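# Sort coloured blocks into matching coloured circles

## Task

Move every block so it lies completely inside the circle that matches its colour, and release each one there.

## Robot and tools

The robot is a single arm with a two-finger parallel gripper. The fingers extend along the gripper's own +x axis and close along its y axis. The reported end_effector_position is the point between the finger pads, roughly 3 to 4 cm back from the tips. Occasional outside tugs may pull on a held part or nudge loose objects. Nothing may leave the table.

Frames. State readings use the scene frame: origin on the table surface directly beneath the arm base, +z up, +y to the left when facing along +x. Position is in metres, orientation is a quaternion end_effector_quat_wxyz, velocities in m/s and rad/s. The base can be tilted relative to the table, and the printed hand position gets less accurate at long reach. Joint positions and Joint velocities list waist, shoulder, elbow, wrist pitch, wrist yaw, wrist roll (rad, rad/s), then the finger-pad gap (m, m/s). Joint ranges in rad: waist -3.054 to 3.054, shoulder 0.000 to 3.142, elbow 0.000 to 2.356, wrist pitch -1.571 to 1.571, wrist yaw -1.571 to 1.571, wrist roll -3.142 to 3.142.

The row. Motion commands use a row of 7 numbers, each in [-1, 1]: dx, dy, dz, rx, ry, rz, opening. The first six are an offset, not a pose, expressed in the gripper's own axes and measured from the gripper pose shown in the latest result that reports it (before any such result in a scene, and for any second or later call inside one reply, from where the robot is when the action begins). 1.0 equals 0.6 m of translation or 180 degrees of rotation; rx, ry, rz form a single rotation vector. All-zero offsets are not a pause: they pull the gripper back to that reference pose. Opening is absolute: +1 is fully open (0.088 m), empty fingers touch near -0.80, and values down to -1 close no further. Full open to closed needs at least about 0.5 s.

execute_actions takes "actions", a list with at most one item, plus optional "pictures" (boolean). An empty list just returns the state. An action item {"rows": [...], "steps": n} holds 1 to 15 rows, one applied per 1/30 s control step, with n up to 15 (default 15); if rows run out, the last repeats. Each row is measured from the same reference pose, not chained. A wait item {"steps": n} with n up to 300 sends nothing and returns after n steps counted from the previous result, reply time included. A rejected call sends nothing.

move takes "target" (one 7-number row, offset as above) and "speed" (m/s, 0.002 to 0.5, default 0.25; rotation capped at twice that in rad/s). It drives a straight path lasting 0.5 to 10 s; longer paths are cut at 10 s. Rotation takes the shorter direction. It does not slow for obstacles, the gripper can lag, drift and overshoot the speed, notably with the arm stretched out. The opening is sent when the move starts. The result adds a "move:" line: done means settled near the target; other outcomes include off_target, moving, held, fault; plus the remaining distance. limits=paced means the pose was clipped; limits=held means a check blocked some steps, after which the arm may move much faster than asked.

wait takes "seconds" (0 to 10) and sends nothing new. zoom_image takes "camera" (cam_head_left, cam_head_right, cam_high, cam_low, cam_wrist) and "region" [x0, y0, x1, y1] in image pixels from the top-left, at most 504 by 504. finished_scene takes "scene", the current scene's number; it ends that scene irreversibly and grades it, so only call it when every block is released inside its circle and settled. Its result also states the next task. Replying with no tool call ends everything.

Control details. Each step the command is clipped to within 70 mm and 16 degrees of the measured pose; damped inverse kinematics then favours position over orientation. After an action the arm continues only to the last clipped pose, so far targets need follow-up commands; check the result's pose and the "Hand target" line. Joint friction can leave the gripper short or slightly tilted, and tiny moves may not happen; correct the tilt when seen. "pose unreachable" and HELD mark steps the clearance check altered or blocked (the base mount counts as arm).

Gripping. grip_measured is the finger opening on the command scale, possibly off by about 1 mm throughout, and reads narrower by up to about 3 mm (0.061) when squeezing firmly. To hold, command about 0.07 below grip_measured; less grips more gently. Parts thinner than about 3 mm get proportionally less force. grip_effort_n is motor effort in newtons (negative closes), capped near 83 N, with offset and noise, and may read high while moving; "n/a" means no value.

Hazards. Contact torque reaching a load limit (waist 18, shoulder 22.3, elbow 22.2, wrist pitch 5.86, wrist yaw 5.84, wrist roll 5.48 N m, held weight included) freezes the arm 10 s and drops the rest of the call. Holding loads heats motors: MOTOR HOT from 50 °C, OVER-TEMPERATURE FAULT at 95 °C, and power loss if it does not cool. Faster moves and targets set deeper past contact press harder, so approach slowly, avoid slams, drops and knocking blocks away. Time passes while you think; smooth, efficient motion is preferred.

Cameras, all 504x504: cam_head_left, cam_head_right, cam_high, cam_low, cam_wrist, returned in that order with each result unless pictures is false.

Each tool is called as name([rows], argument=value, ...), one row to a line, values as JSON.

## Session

execute_actions(actions=[])

Scene clock: 0.00 s of 4173.50 s.
end_effector_position=(+0.3988, -0.1180, +0.2507) grip_measured=+0.847 grip_effort_n=n/a end_effector_quat_wxyz=(-0.239, +0.655, -0.474, -0.537) end_effector_velocity=(+0.004, +0.002, -0.001) end_effector_angular_velocity=(+0.015, -0.028, -0.005)
Joint positions: [-0.382  1.078  1.369 -1.041  0.25  -2.278  0.081]
Joint velocities: [-0.002 -0.002 -0.002  0.022 -0.022  0.007 -0.001]
Motor temperatures (°C, as the motors report them): [23 27 23 24 22 22]
Heat: hottest shoulder 27 °C (+0.0 °C/min).
Hand target: +0.399, -0.118, +0.251; -0.239, +0.655, -0.474, -0.537

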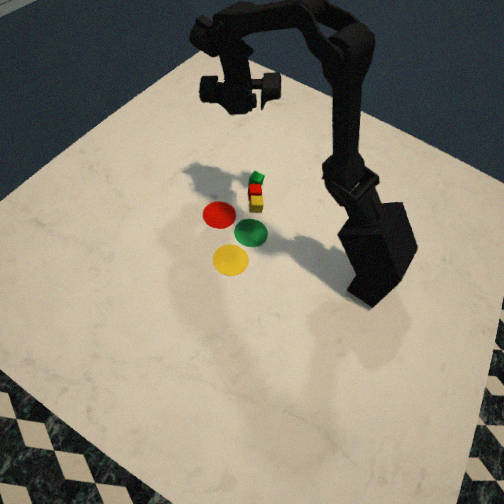

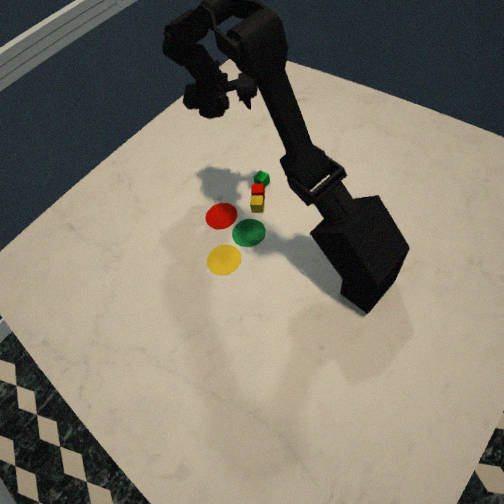

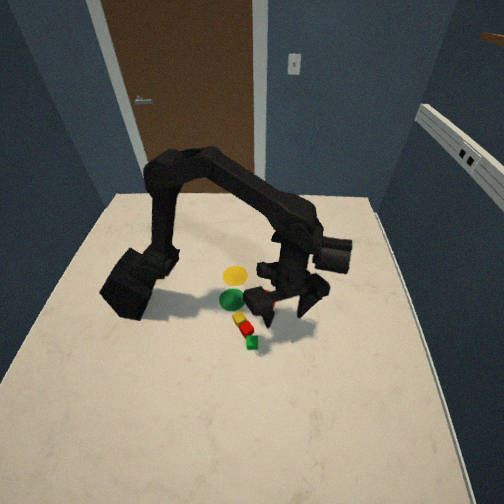

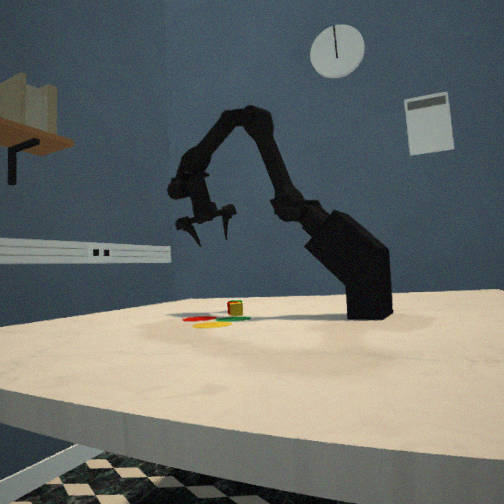

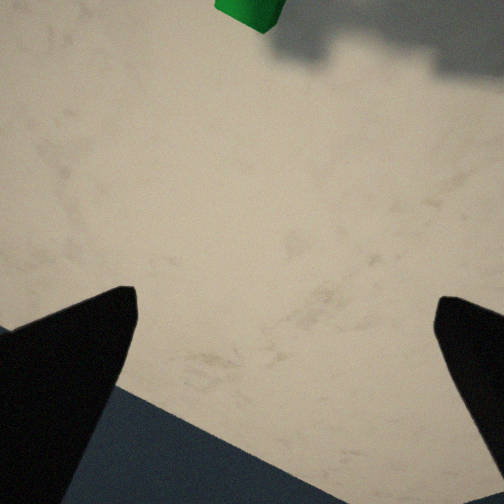

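move(target=[0.021,0.032,0.285,0.155,-0.114,-0.038,1])

Scene clock: 10.10 s of 4173.50 s.
end_effector_position=(+0.3014, +0.0118, +0.1899) grip_measured=+1.000 grip_effort_n=19.3 end_effector_quat_wxyz=(+0.498, -0.499, +0.500, +0.503) end_effector_velocity=(-0.004, +0.004, -0.001) end_effector_angular_velocity=(+0.022, +0.015, +0.012)
Joint positions: [ 0.097  0.794  0.814 -0.843  0.21  -1.438  0.088]
Joint velocities: [ 0.002 -0.002 -0.007 -0.007 -0.022 -0.007  0.   ]
Motor temperatures (°C, as the motors report them): [23 29 24 24 22 22]
Heat: hottest shoulder 29 °C (+11.9 °C/min).
Hand target: +0.301, +0.012, +0.191; +0.502, -0.500, +0.499, +0.499
Off the commanded pose: 0.003 m, 0 deg.
After step 90, 5.40 s passed at rest.
move: done

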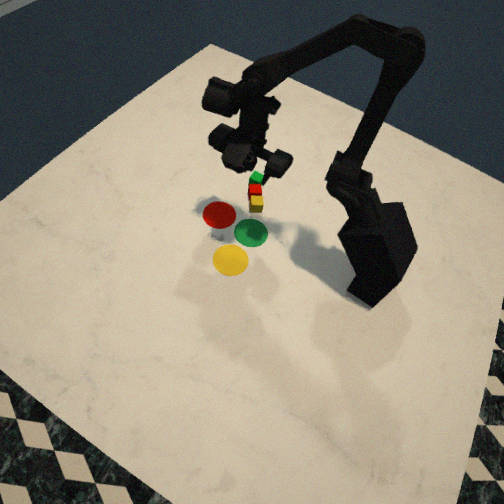

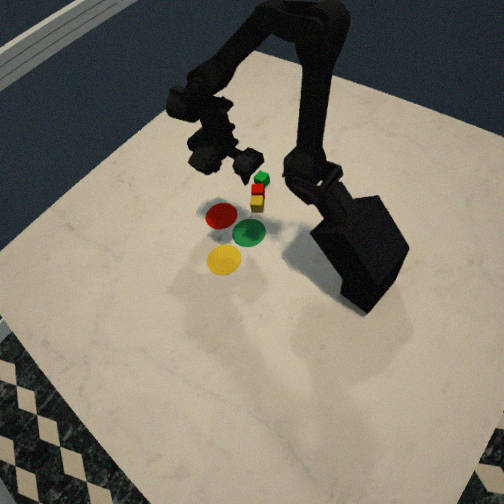

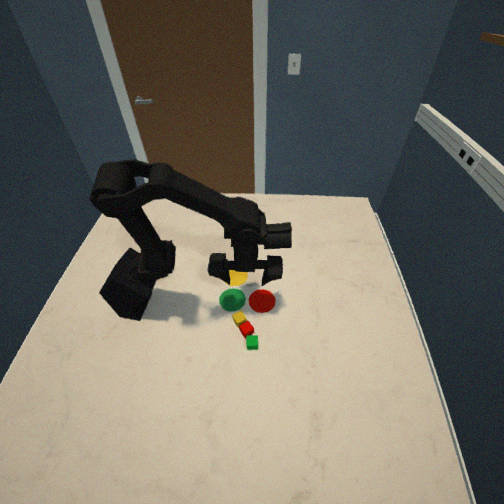

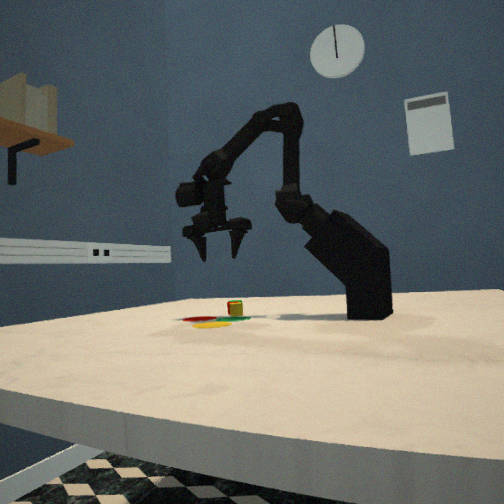

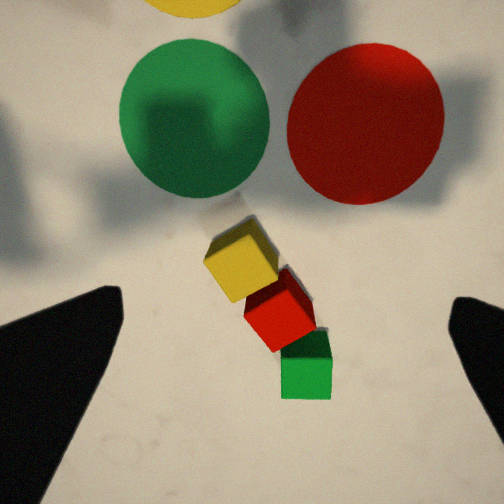

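zoom_image(camera="cam_wrist", region=[170,190,390,410])

zoom_image(camera="cam_low", region=[180,280,280,340])

Region (170, 190, 390, 410) of cam_wrist's 504x504 image, scaled by 2.291, with more detail than that image has.

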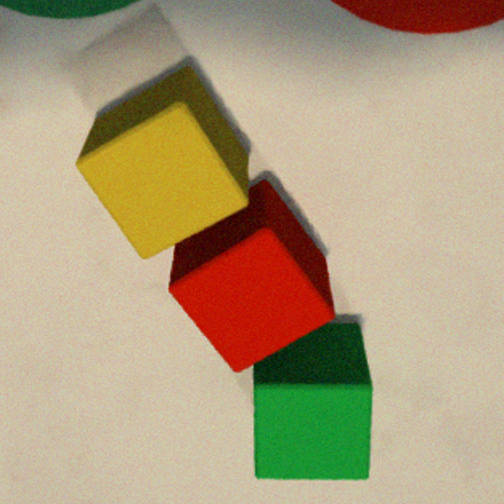

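Region (180, 280, 280, 340) of cam_low's 504x504 image, scaled by 5.040, with more detail than that image has; it fills the top 302 rows of this view, and the rest is white.

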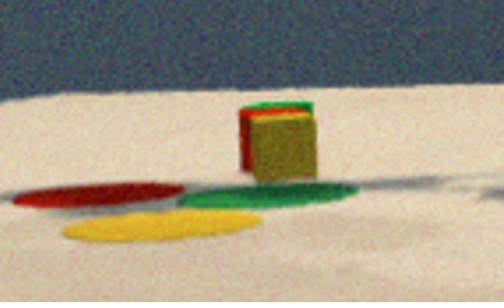

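move(target=[0.15,0.026,-0.082,-0.172,0,0,0.6])

Scene clock: 26.67 s of 4173.50 s.
end_effector_position=(+0.2869, -0.0380, +0.1020) grip_measured=+0.604 grip_effort_n=-19.3 end_effector_quat_wxyz=(-0.347, +0.617, -0.348, -0.614) end_effector_velocity=(-0.004, -0.000, -0.002) end_effector_angular_velocity=(+0.004, +0.016, +0.016)
Joint positions: [-0.282  0.995  0.594 -0.391 -0.049 -2.252  0.069]
Joint velocities: [-0.007  0.007 -0.002 -0.007 -0.007 -0.022 -0.   ]
Motor temperatures (°C, as the motors report them): [23 30 24 24 22 22]
Heat: hottest shoulder 30 °C (+6.8 °C/min).
Hand target: +0.284, -0.038, +0.100; -0.346, +0.614, -0.348, -0.618
Off the commanded pose: 0.003 m, 1 deg.
After step 90, 12.03 s passed at rest.
move: done

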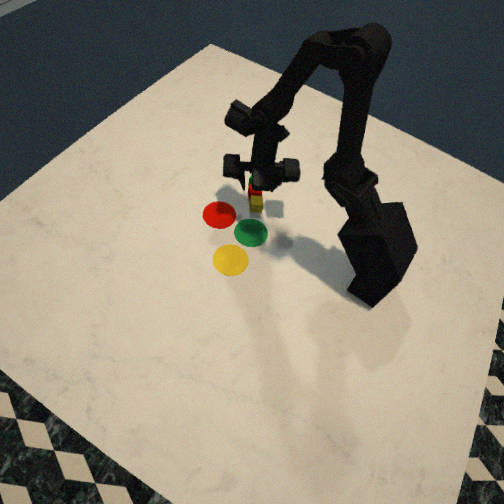

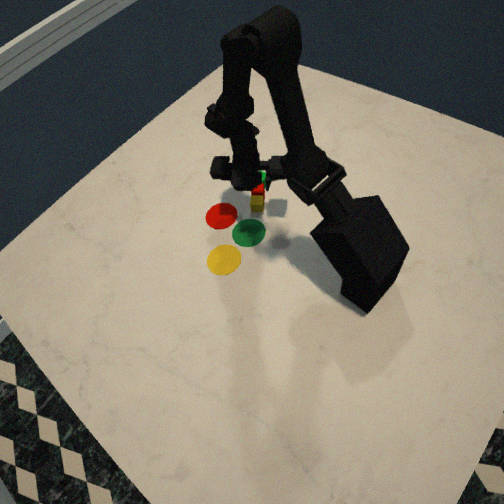

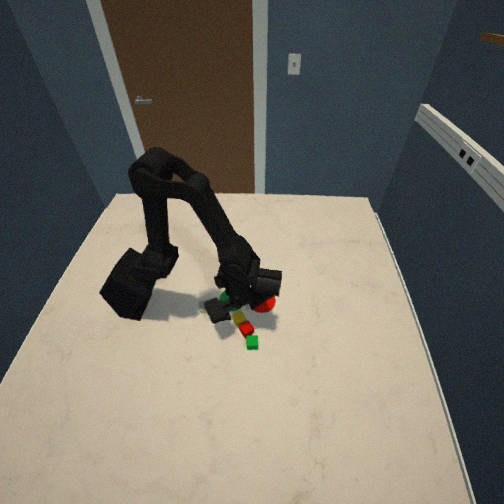

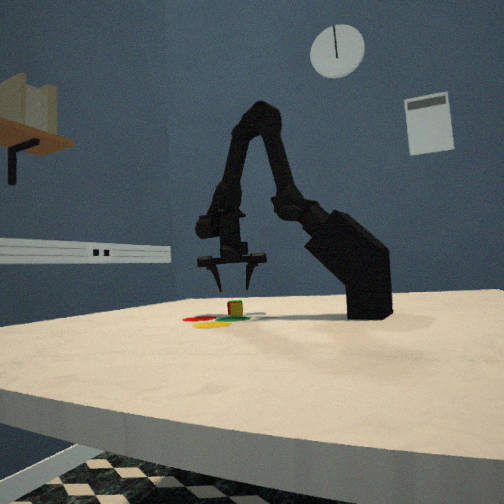

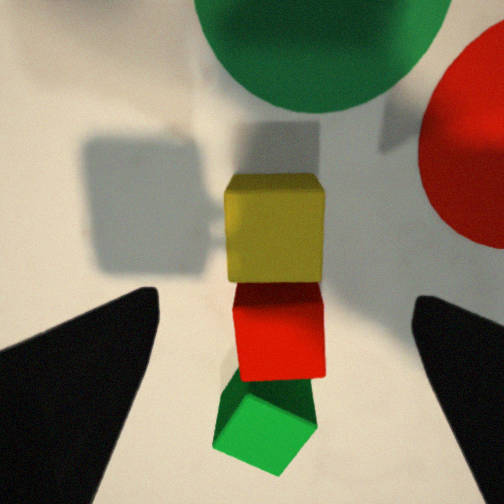

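move(target=[0.097,0.003,0.013,0,0,0,0.6], speed=0.08)

Scene clock: 33.40 s of 4173.50 s.
end_effector_position=(+0.2833, -0.0327, +0.0455) grip_measured=+0.604 grip_effort_n=-18.8 end_effector_quat_wxyz=(-0.348, +0.620, -0.346, -0.613) end_effector_velocity=(-0.001, -0.002, -0.002) end_effector_angular_velocity=(-0.009, +0.003, +0.020)
Joint positions: [-0.247  1.243  0.538 -0.078 -0.026 -2.23   0.069]
Joint velocities: [-0.002  0.007 -0.002  0.007  0.007 -0.022 -0.   ]
Motor temperatures (°C, as the motors report them): [23 29 24 24 22 22]
Heat: hottest shoulder 29 °C (+3.6 °C/min).
Hand target: +0.281, -0.032, +0.043; -0.347, +0.617, -0.348, -0.614
Off the commanded pose: 0.003 m, 0 deg.
After step 90, 2.63 s passed at rest.
move: done

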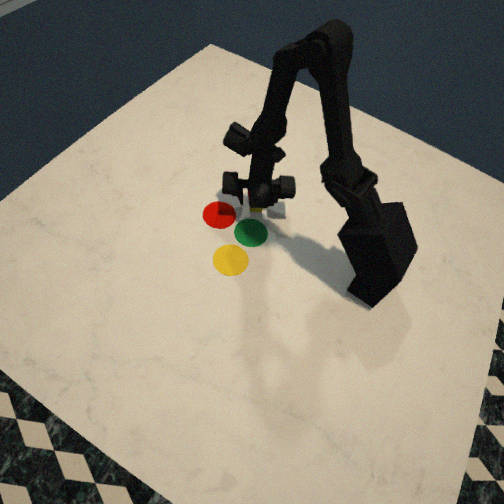

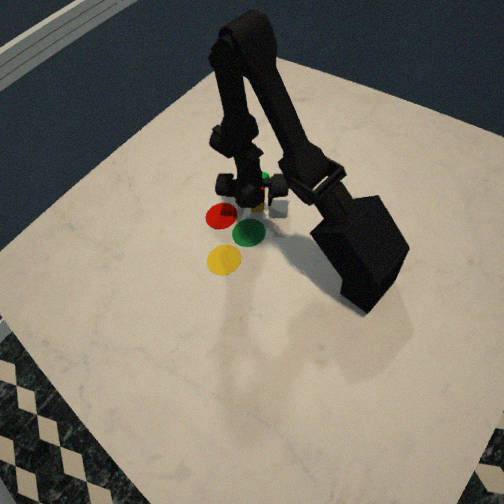

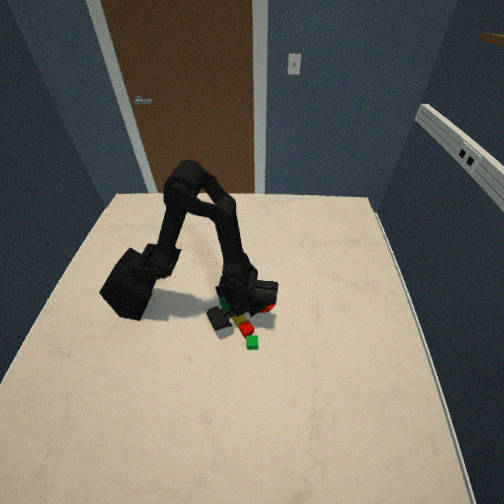

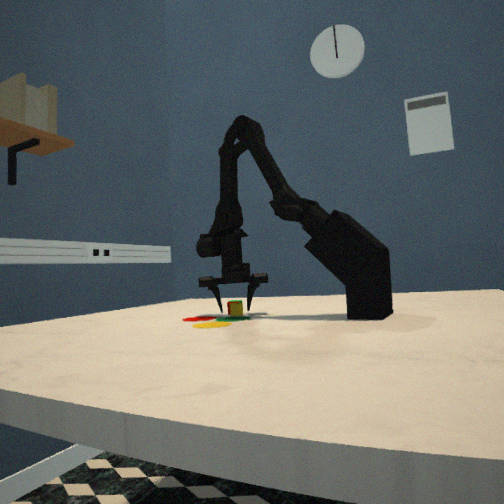

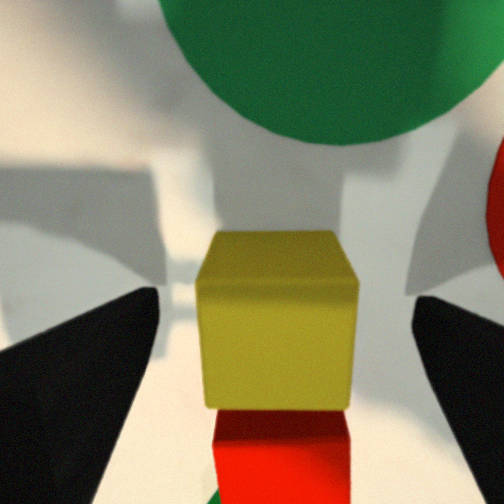

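execute_actions([
  {"rows":[[0,0,0,0,0,0,-0.23]],"steps":15},
], pictures=false)

move(target=[-0.085,0,0,0,0,0,-0.23], speed=0.15)

move(target=[0.01,-0.116,0.284,0,0,0,-0.23], speed=0.2)

Scene clock: 39.17 s of 4173.50 s.
end_effector_position=(+0.2831, -0.0327, +0.0453) grip_measured=-0.161 grip_effort_n=-83.5 end_effector_quat_wxyz=(-0.348, +0.619, -0.346, -0.613) end_effector_velocity=(+0.000, +0.000, +0.001) end_effector_angular_velocity=(+0.006, +0.002, +0.020)
Joint positions: [-0.247  1.244  0.538 -0.078 -0.026 -2.229  0.031]
Joint velocities: [-0.002 -0.002  0.002 -0.007 -0.007 -0.022 -0.   ]
Motor temperatures (°C, as the motors report them): [23 29 24 24 22 22]
Heat: hottest shoulder 29 °C (+3.1 °C/min).
Hand target: +0.283, -0.033, +0.045; -0.348, +0.620, -0.346, -0.613
Off the commanded pose: 0.000 m, 0 deg.
Steps of this call (steps 1 to 90: nothing new was sent; then 2.27 s passed at rest; steps 91 to 105: all 15 steps of this action). Readings (end_effector_position):
91: (+0.2834, -0.0328, +0.0453)
92: (+0.2834, -0.0328, +0.0453)
94: (+0.2834, -0.0328, +0.0453)
98: (+0.2832, -0.0327, +0.0453)
105: the state above

Scene clock: 40.30 s of 4173.50 s.
end_effector_position=(+0.2787, -0.0321, +0.0932) grip_measured=-0.161 grip_effort_n=-83.5 end_effector_quat_wxyz=(-0.346, +0.614, -0.349, -0.617) end_effector_velocity=(-0.004, +0.002, +0.002) end_effector_angular_velocity=(+0.010, +0.011, -0.006)
Joint positions: [-0.252  1.011  0.557 -0.346 -0.028 -2.231  0.031]
Joint velocities: [ 0.002 -0.012 -0.002 -0.022 -0.007  0.007 -0.   ]
Motor temperatures (°C, as the motors report them): [23 29 24 24 22 22]
Heat: hottest shoulder 29 °C (+3.0 °C/min).
Hand target: +0.283, -0.033, +0.097; -0.348, +0.619, -0.346, -0.613
Off the commanded pose: 0.005 m, 1 deg.
move: done

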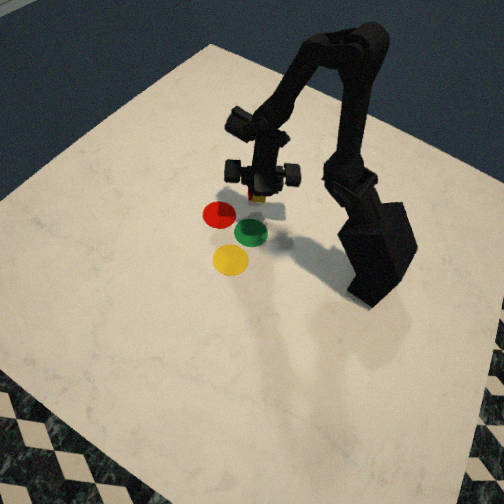

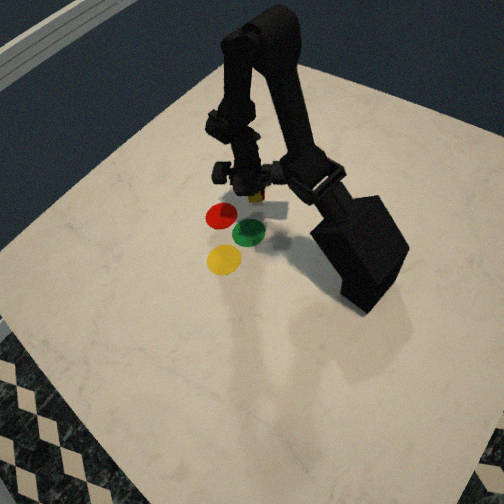

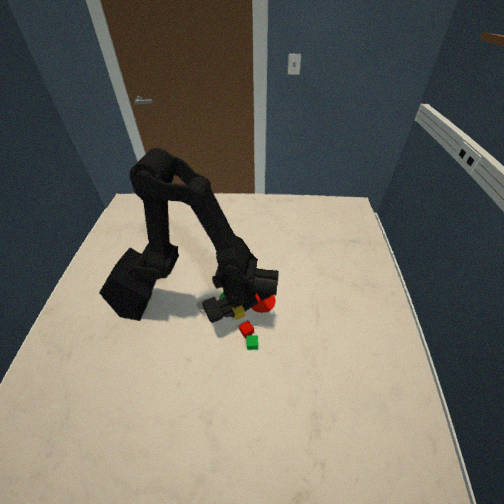

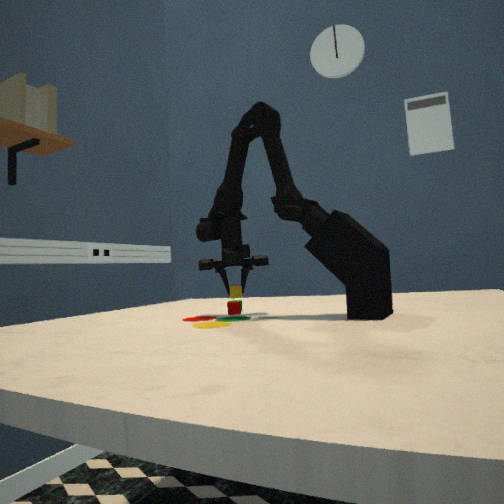

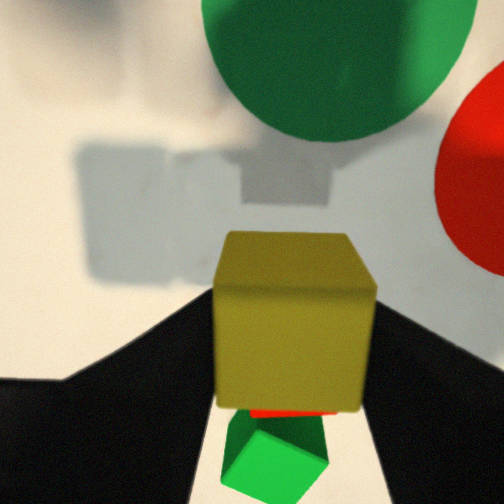

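Scene clock: 41.70 s of 4173.50 s.
end_effector_position=(+0.2505, +0.1506, +0.0875) grip_measured=-0.161 grip_effort_n=-83.5 end_effector_quat_wxyz=(-0.349, +0.611, -0.349, -0.618) end_effector_velocity=(-0.002, -0.003, -0.001) end_effector_angular_velocity=(-0.025, -0.001, -0.011)
Joint positions: [ 0.655  1.356  0.648 -0.298  0.553 -1.498  0.031]
Joint velocities: [ 0.002  0.007 -0.002 -0.007  0.022  0.022 -0.   ]
Motor temperatures (°C, as the motors report them): [23 29 24 24 22 22]
Heat: hottest shoulder 29 °C (+2.9 °C/min).
Hand target: +0.251, +0.152, +0.087; -0.349, +0.612, -0.350, -0.618
Off the commanded pose: 0.001 m, 0 deg.
move: done

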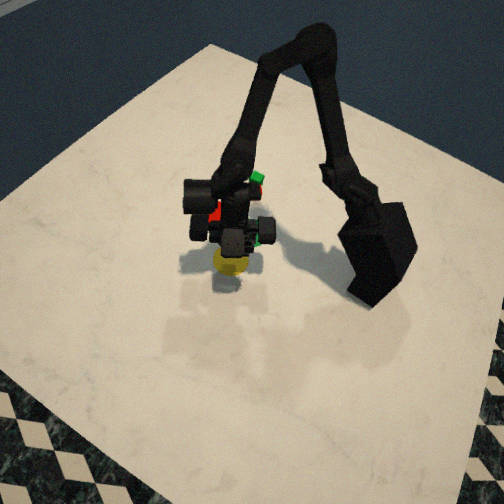

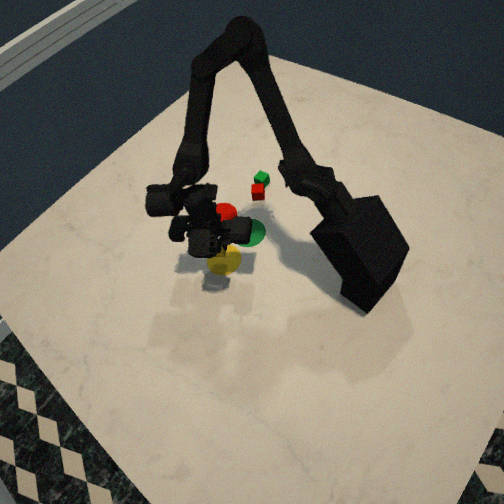

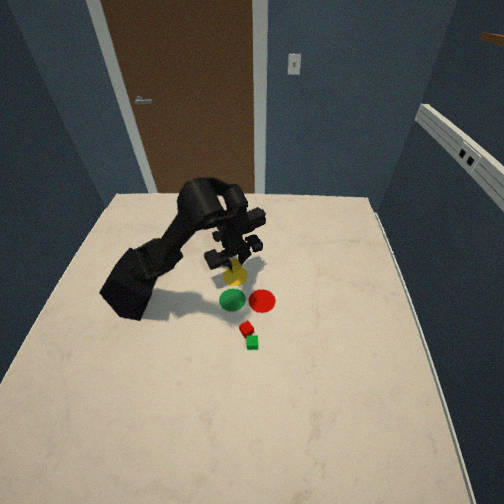

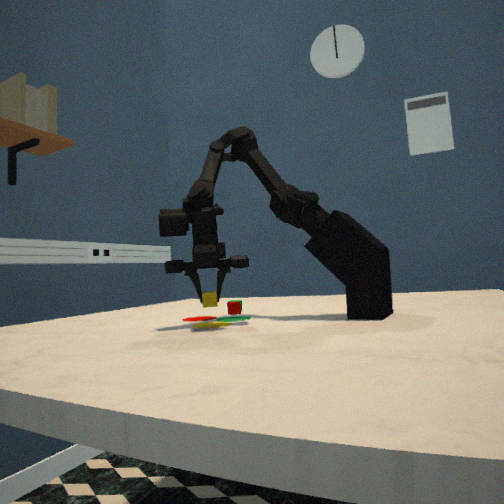

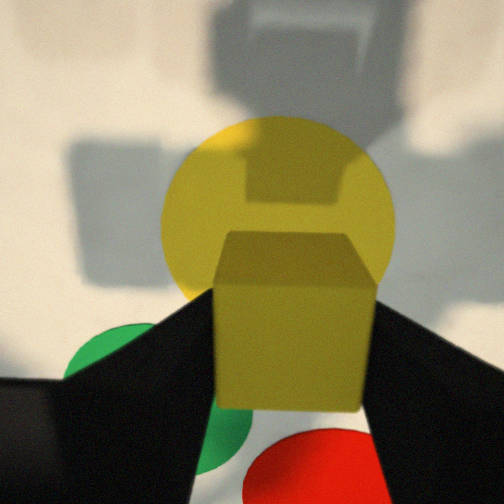

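move(target=[0.072,0,0,0,0,0,-0.23], speed=0.06)

Scene clock: 45.33 s of 4173.50 s.
end_effector_position=(+0.2556, +0.1406, +0.0445) grip_measured=-0.161 grip_effort_n=-83.5 end_effector_quat_wxyz=(-0.347, +0.619, -0.363, -0.604) end_effector_velocity=(-0.006, -0.003, -0.001) end_effector_angular_velocity=(-0.003, +0.018, +0.043)
Joint positions: [ 0.542  1.504  0.629 -0.082  0.53  -1.584  0.031]
Joint velocities: [-0.002 -0.002 -0.012 -0.007 -0.007 -0.037  0.   ]
Motor temperatures (°C, as the motors report them): [24 29 24 24 22 22]
Heat: hottest shoulder 29 °C (+2.6 °C/min).
Hand target: +0.250, +0.150, +0.044; -0.349, +0.612, -0.349, -0.618
Off the commanded pose: 0.012 m, 3 deg.
move: off_target

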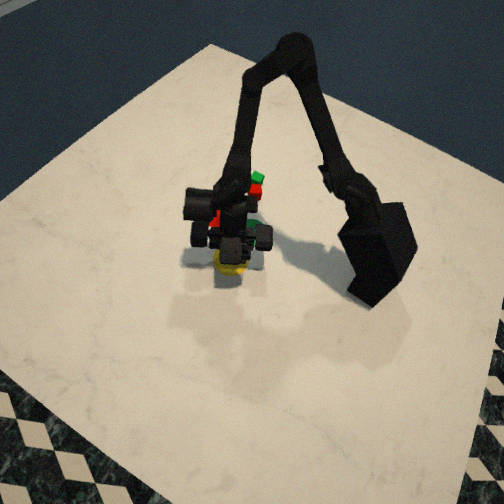

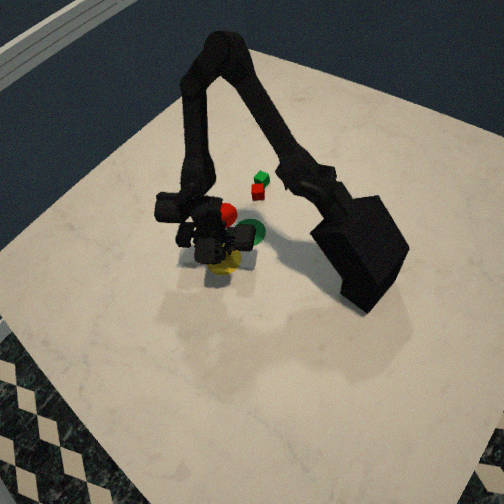

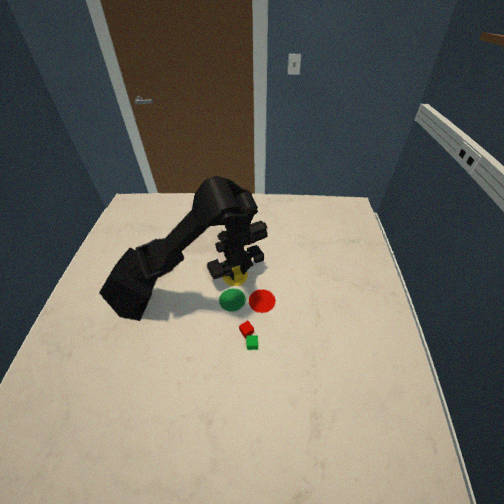

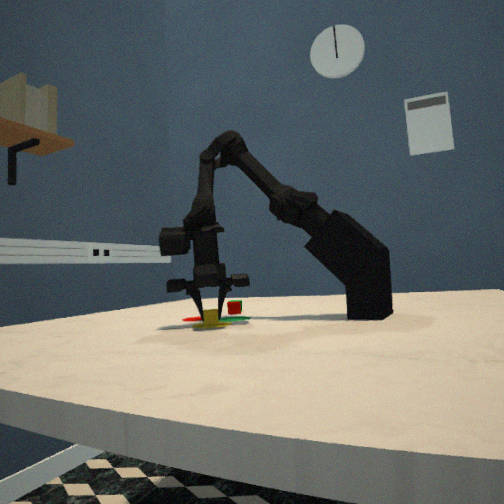

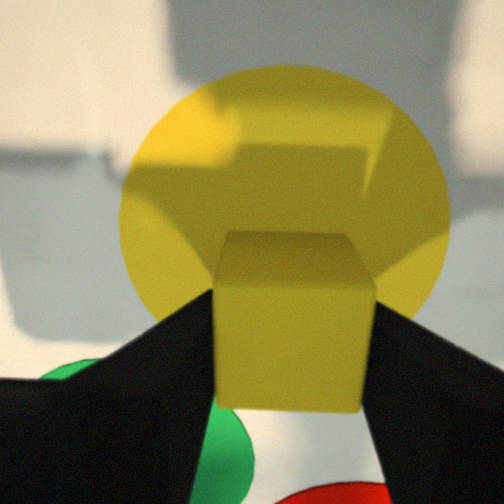

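move(target=[-0.006,0,0.029,0,0,0,-0.23], speed=0.03)

Scene clock: 49.97 s of 4173.50 s.
end_effector_position=(+0.2473, +0.1544, +0.0481) grip_measured=-0.161 grip_effort_n=-83.5 end_effector_quat_wxyz=(-0.349, +0.619, -0.363, -0.603) end_effector_velocity=(-0.000, -0.000, +0.000) end_effector_angular_velocity=(+0.003, +0.006, -0.008)
Joint positions: [ 0.605  1.528  0.636 -0.093  0.564 -1.523  0.031]
Joint velocities: [-0.002 -0.002  0.002 -0.007 -0.007  0.007  0.   ]
Motor temperatures (°C, as the motors report them): [24 29 24 24 22 22]
Heat: hottest shoulder 29 °C (+2.4 °C/min).
Hand target: +0.247, +0.156, +0.048; -0.347, +0.619, -0.363, -0.603
Off the commanded pose: 0.001 m, 0 deg.
After step 90, 0.80 s passed at rest.
move: done

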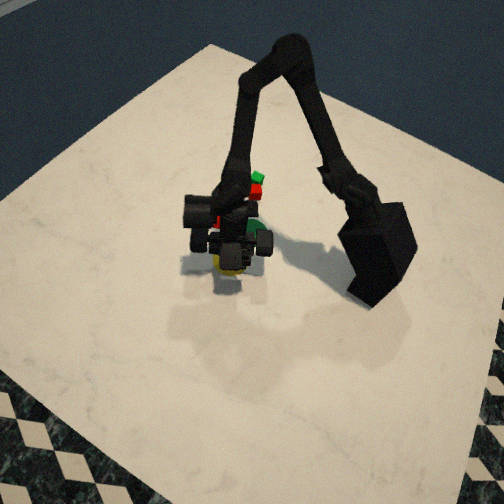

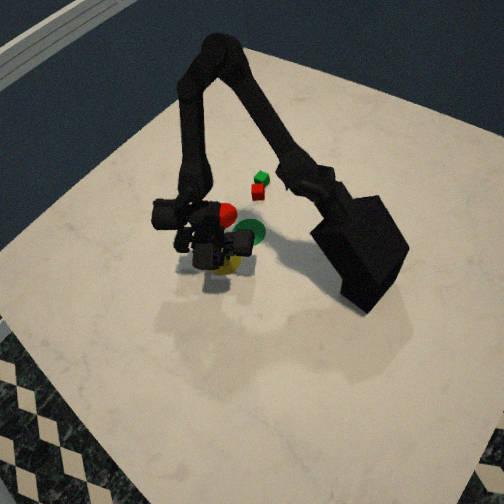

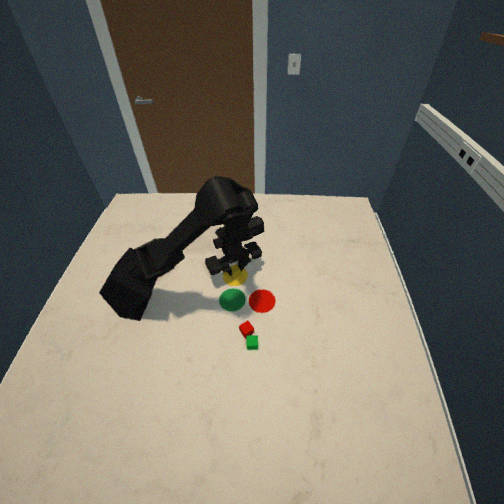

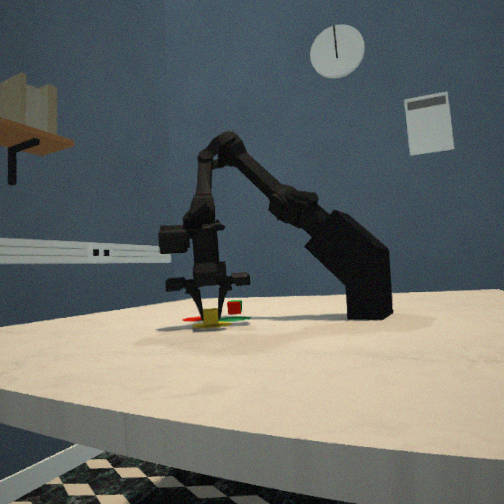

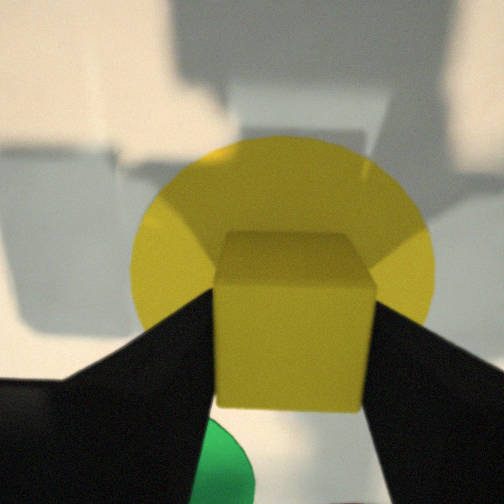

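move(target=[0.007,0,0,0,0,0,-0.23], speed=0.02)

execute_actions([
  {"rows":[[0,0,0,0,0,0,0.6]],"steps":15},
], pictures=false)

move(target=[-0.09,0,0,0,0,0,0.6])

Scene clock: 55.70 s of 4173.50 s.
end_effector_position=(+0.2496, +0.1543, +0.0457) grip_measured=-0.161 grip_effort_n=-83.5 end_effector_quat_wxyz=(-0.352, +0.619, -0.363, -0.600) end_effector_velocity=(-0.001, +0.000, -0.001) end_effector_angular_velocity=(+0.006, +0.002, +0.004)
Joint positions: [ 0.597  1.537  0.638 -0.076  0.563 -1.527  0.031]
Joint velocities: [-0.002  0.002 -0.002  0.007 -0.007 -0.007  0.   ]
Motor temperatures (°C, as the motors report them): [24 29 23 24 22 22]
Heat: hottest shoulder 29 °C (+2.2 °C/min).
Hand target: +0.247, +0.154, +0.044; -0.349, +0.619, -0.363, -0.603
Off the commanded pose: 0.003 m, 1 deg.
After step 100, 1.70 s passed at rest.
move: done

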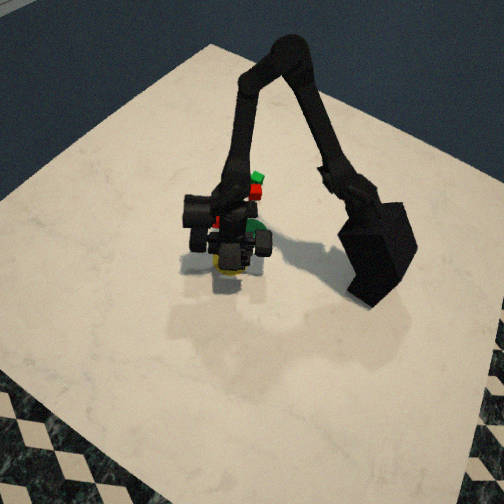

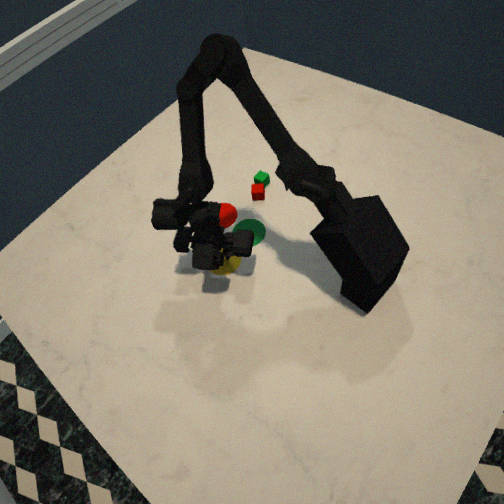

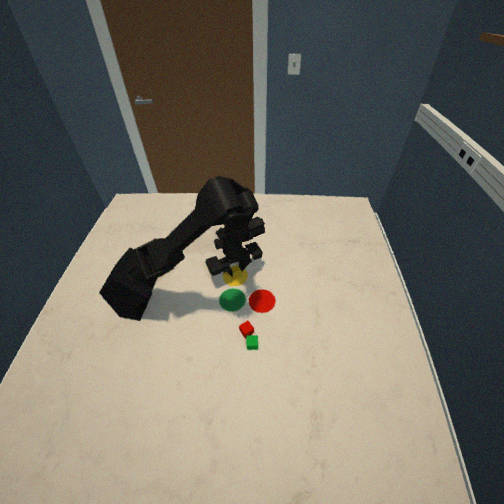

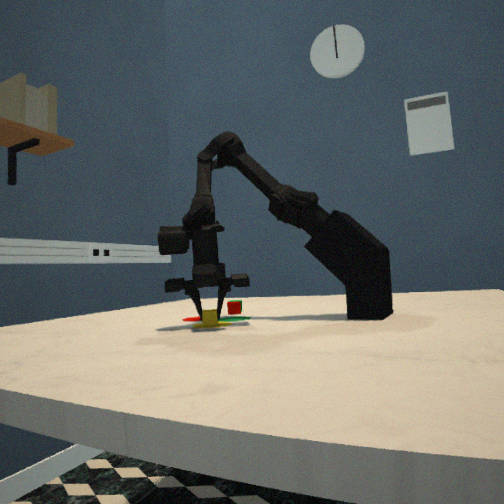

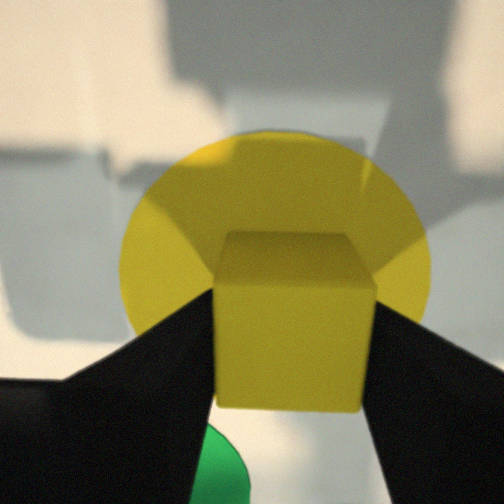

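Scene clock: 56.20 s of 4173.50 s.
end_effector_position=(+0.2496, +0.1543, +0.0457) grip_measured=+0.592 grip_effort_n=19.3 end_effector_quat_wxyz=(-0.352, +0.619, -0.363, -0.600) end_effector_velocity=(+0.001, +0.003, +0.001) end_effector_angular_velocity=(+0.023, +0.003, -0.015)
Joint positions: [ 0.597  1.537  0.638 -0.076  0.563 -1.527  0.068]
Joint velocities: [-0.002 -0.007 -0.002  0.007 -0.022  0.007  0.002]
Motor temperatures (°C, as the motors report them): [24 29 23 24 22 22]
Heat: hottest shoulder 29 °C (+2.1 °C/min).
Hand target: +0.250, +0.154, +0.046; -0.352, +0.619, -0.363, -0.600
Off the commanded pose: 0.000 m, 0 deg.
Steps of this call (steps 1 to 15: all 15 steps of this action). Readings (end_effector_position):
1: (+0.2496, +0.1543, +0.0457)
2: (+0.2496, +0.1543, +0.0457)
4: (+0.2496, +0.1543, +0.0457)
8: (+0.2496, +0.1543, +0.0457)
15: the state above

Scene clock: 57.30 s of 4173.50 s.
end_effector_position=(+0.2450, +0.1546, +0.0964) grip_measured=+0.596 grip_effort_n=19.3 end_effector_quat_wxyz=(-0.345, +0.619, -0.365, -0.604) end_effector_velocity=(-0.000, -0.002, +0.002) end_effector_angular_velocity=(-0.010, +0.003, +0.001)
Joint positions: [ 0.722  1.365  0.666 -0.365  0.626 -1.399  0.068]
Joint velocities: [ 0.002 -0.007  0.002 -0.022  0.007  0.007 -0.   ]
Motor temperatures (°C, as the motors report them): [24 29 23 24 22 22]
Heat: hottest shoulder 29 °C (+2.1 °C/min).
Hand target: +0.249, +0.156, +0.100; -0.352, +0.619, -0.364, -0.600
Off the commanded pose: 0.005 m, 1 deg.
move: done

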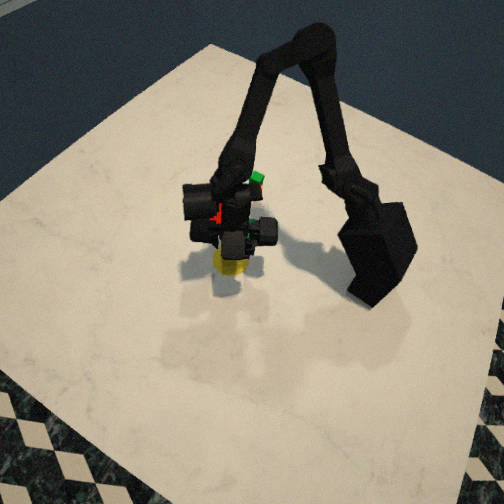

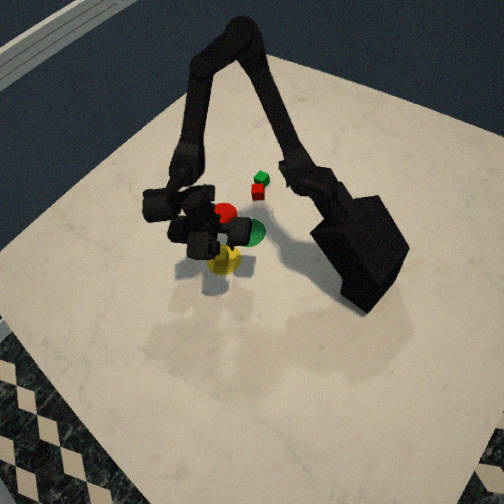

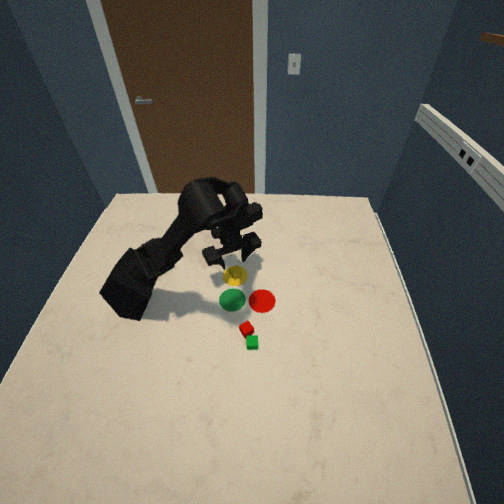

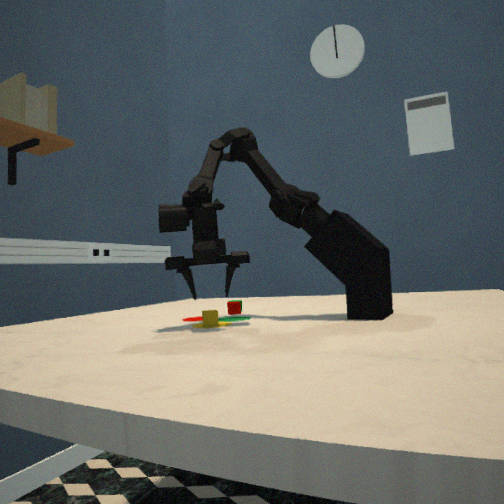

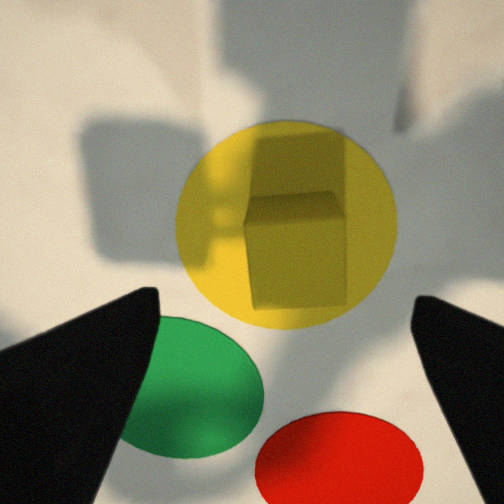

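move(target=[0.007,0.094,-0.376,-0.018,-0.010,-0.005,0.6])

Scene clock: 68.17 s of 4173.50 s.
end_effector_position=(+0.3068, -0.0715, +0.1012) grip_measured=+0.596 grip_effort_n=19.3 end_effector_quat_wxyz=(-0.334, +0.625, -0.338, -0.619) end_effector_velocity=(+0.005, -0.001, +0.002) end_effector_angular_velocity=(+0.008, -0.021, +0.031)
Joint positions: [-0.435  1.086  0.699 -0.412 -0.15  -2.398  0.068]
Joint velocities: [-0.012 -0.002  0.007  0.007 -0.022 -0.037 -0.   ]
Motor temperatures (°C, as the motors report them): [24 30 24 24 22 22]
Heat: hottest shoulder 30 °C (+1.0 °C/min).
Hand target: +0.308, -0.072, +0.101; -0.334, +0.624, -0.337, -0.621
Off the commanded pose: 0.003 m, 1 deg.
After step 90, 6.43 s passed at rest.
move: done

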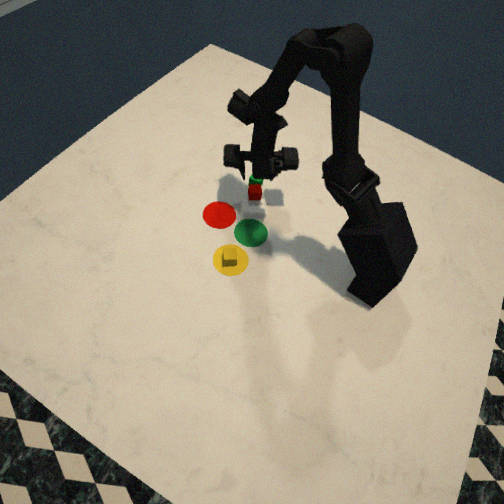

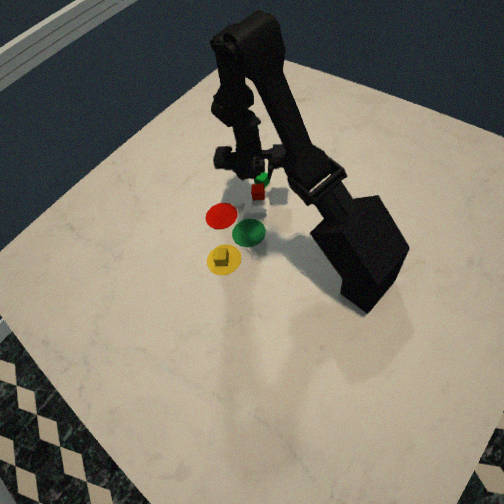

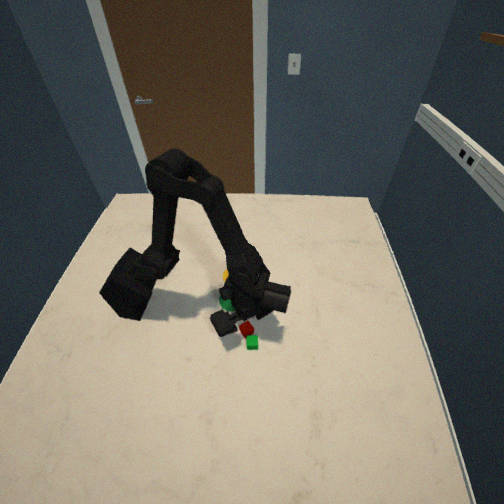

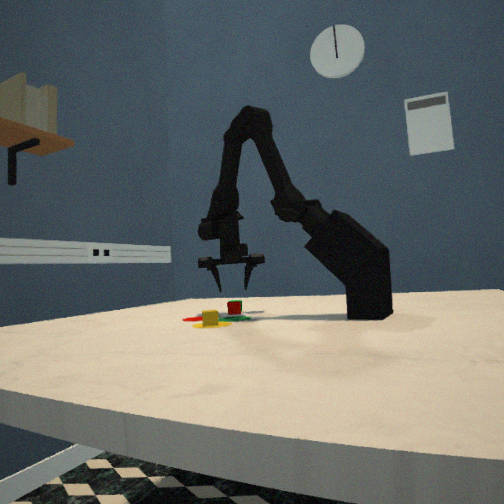

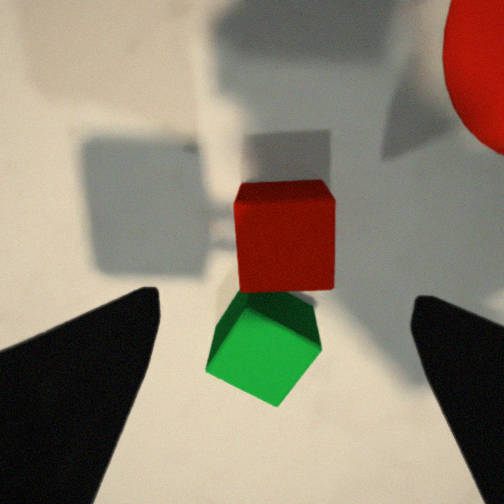

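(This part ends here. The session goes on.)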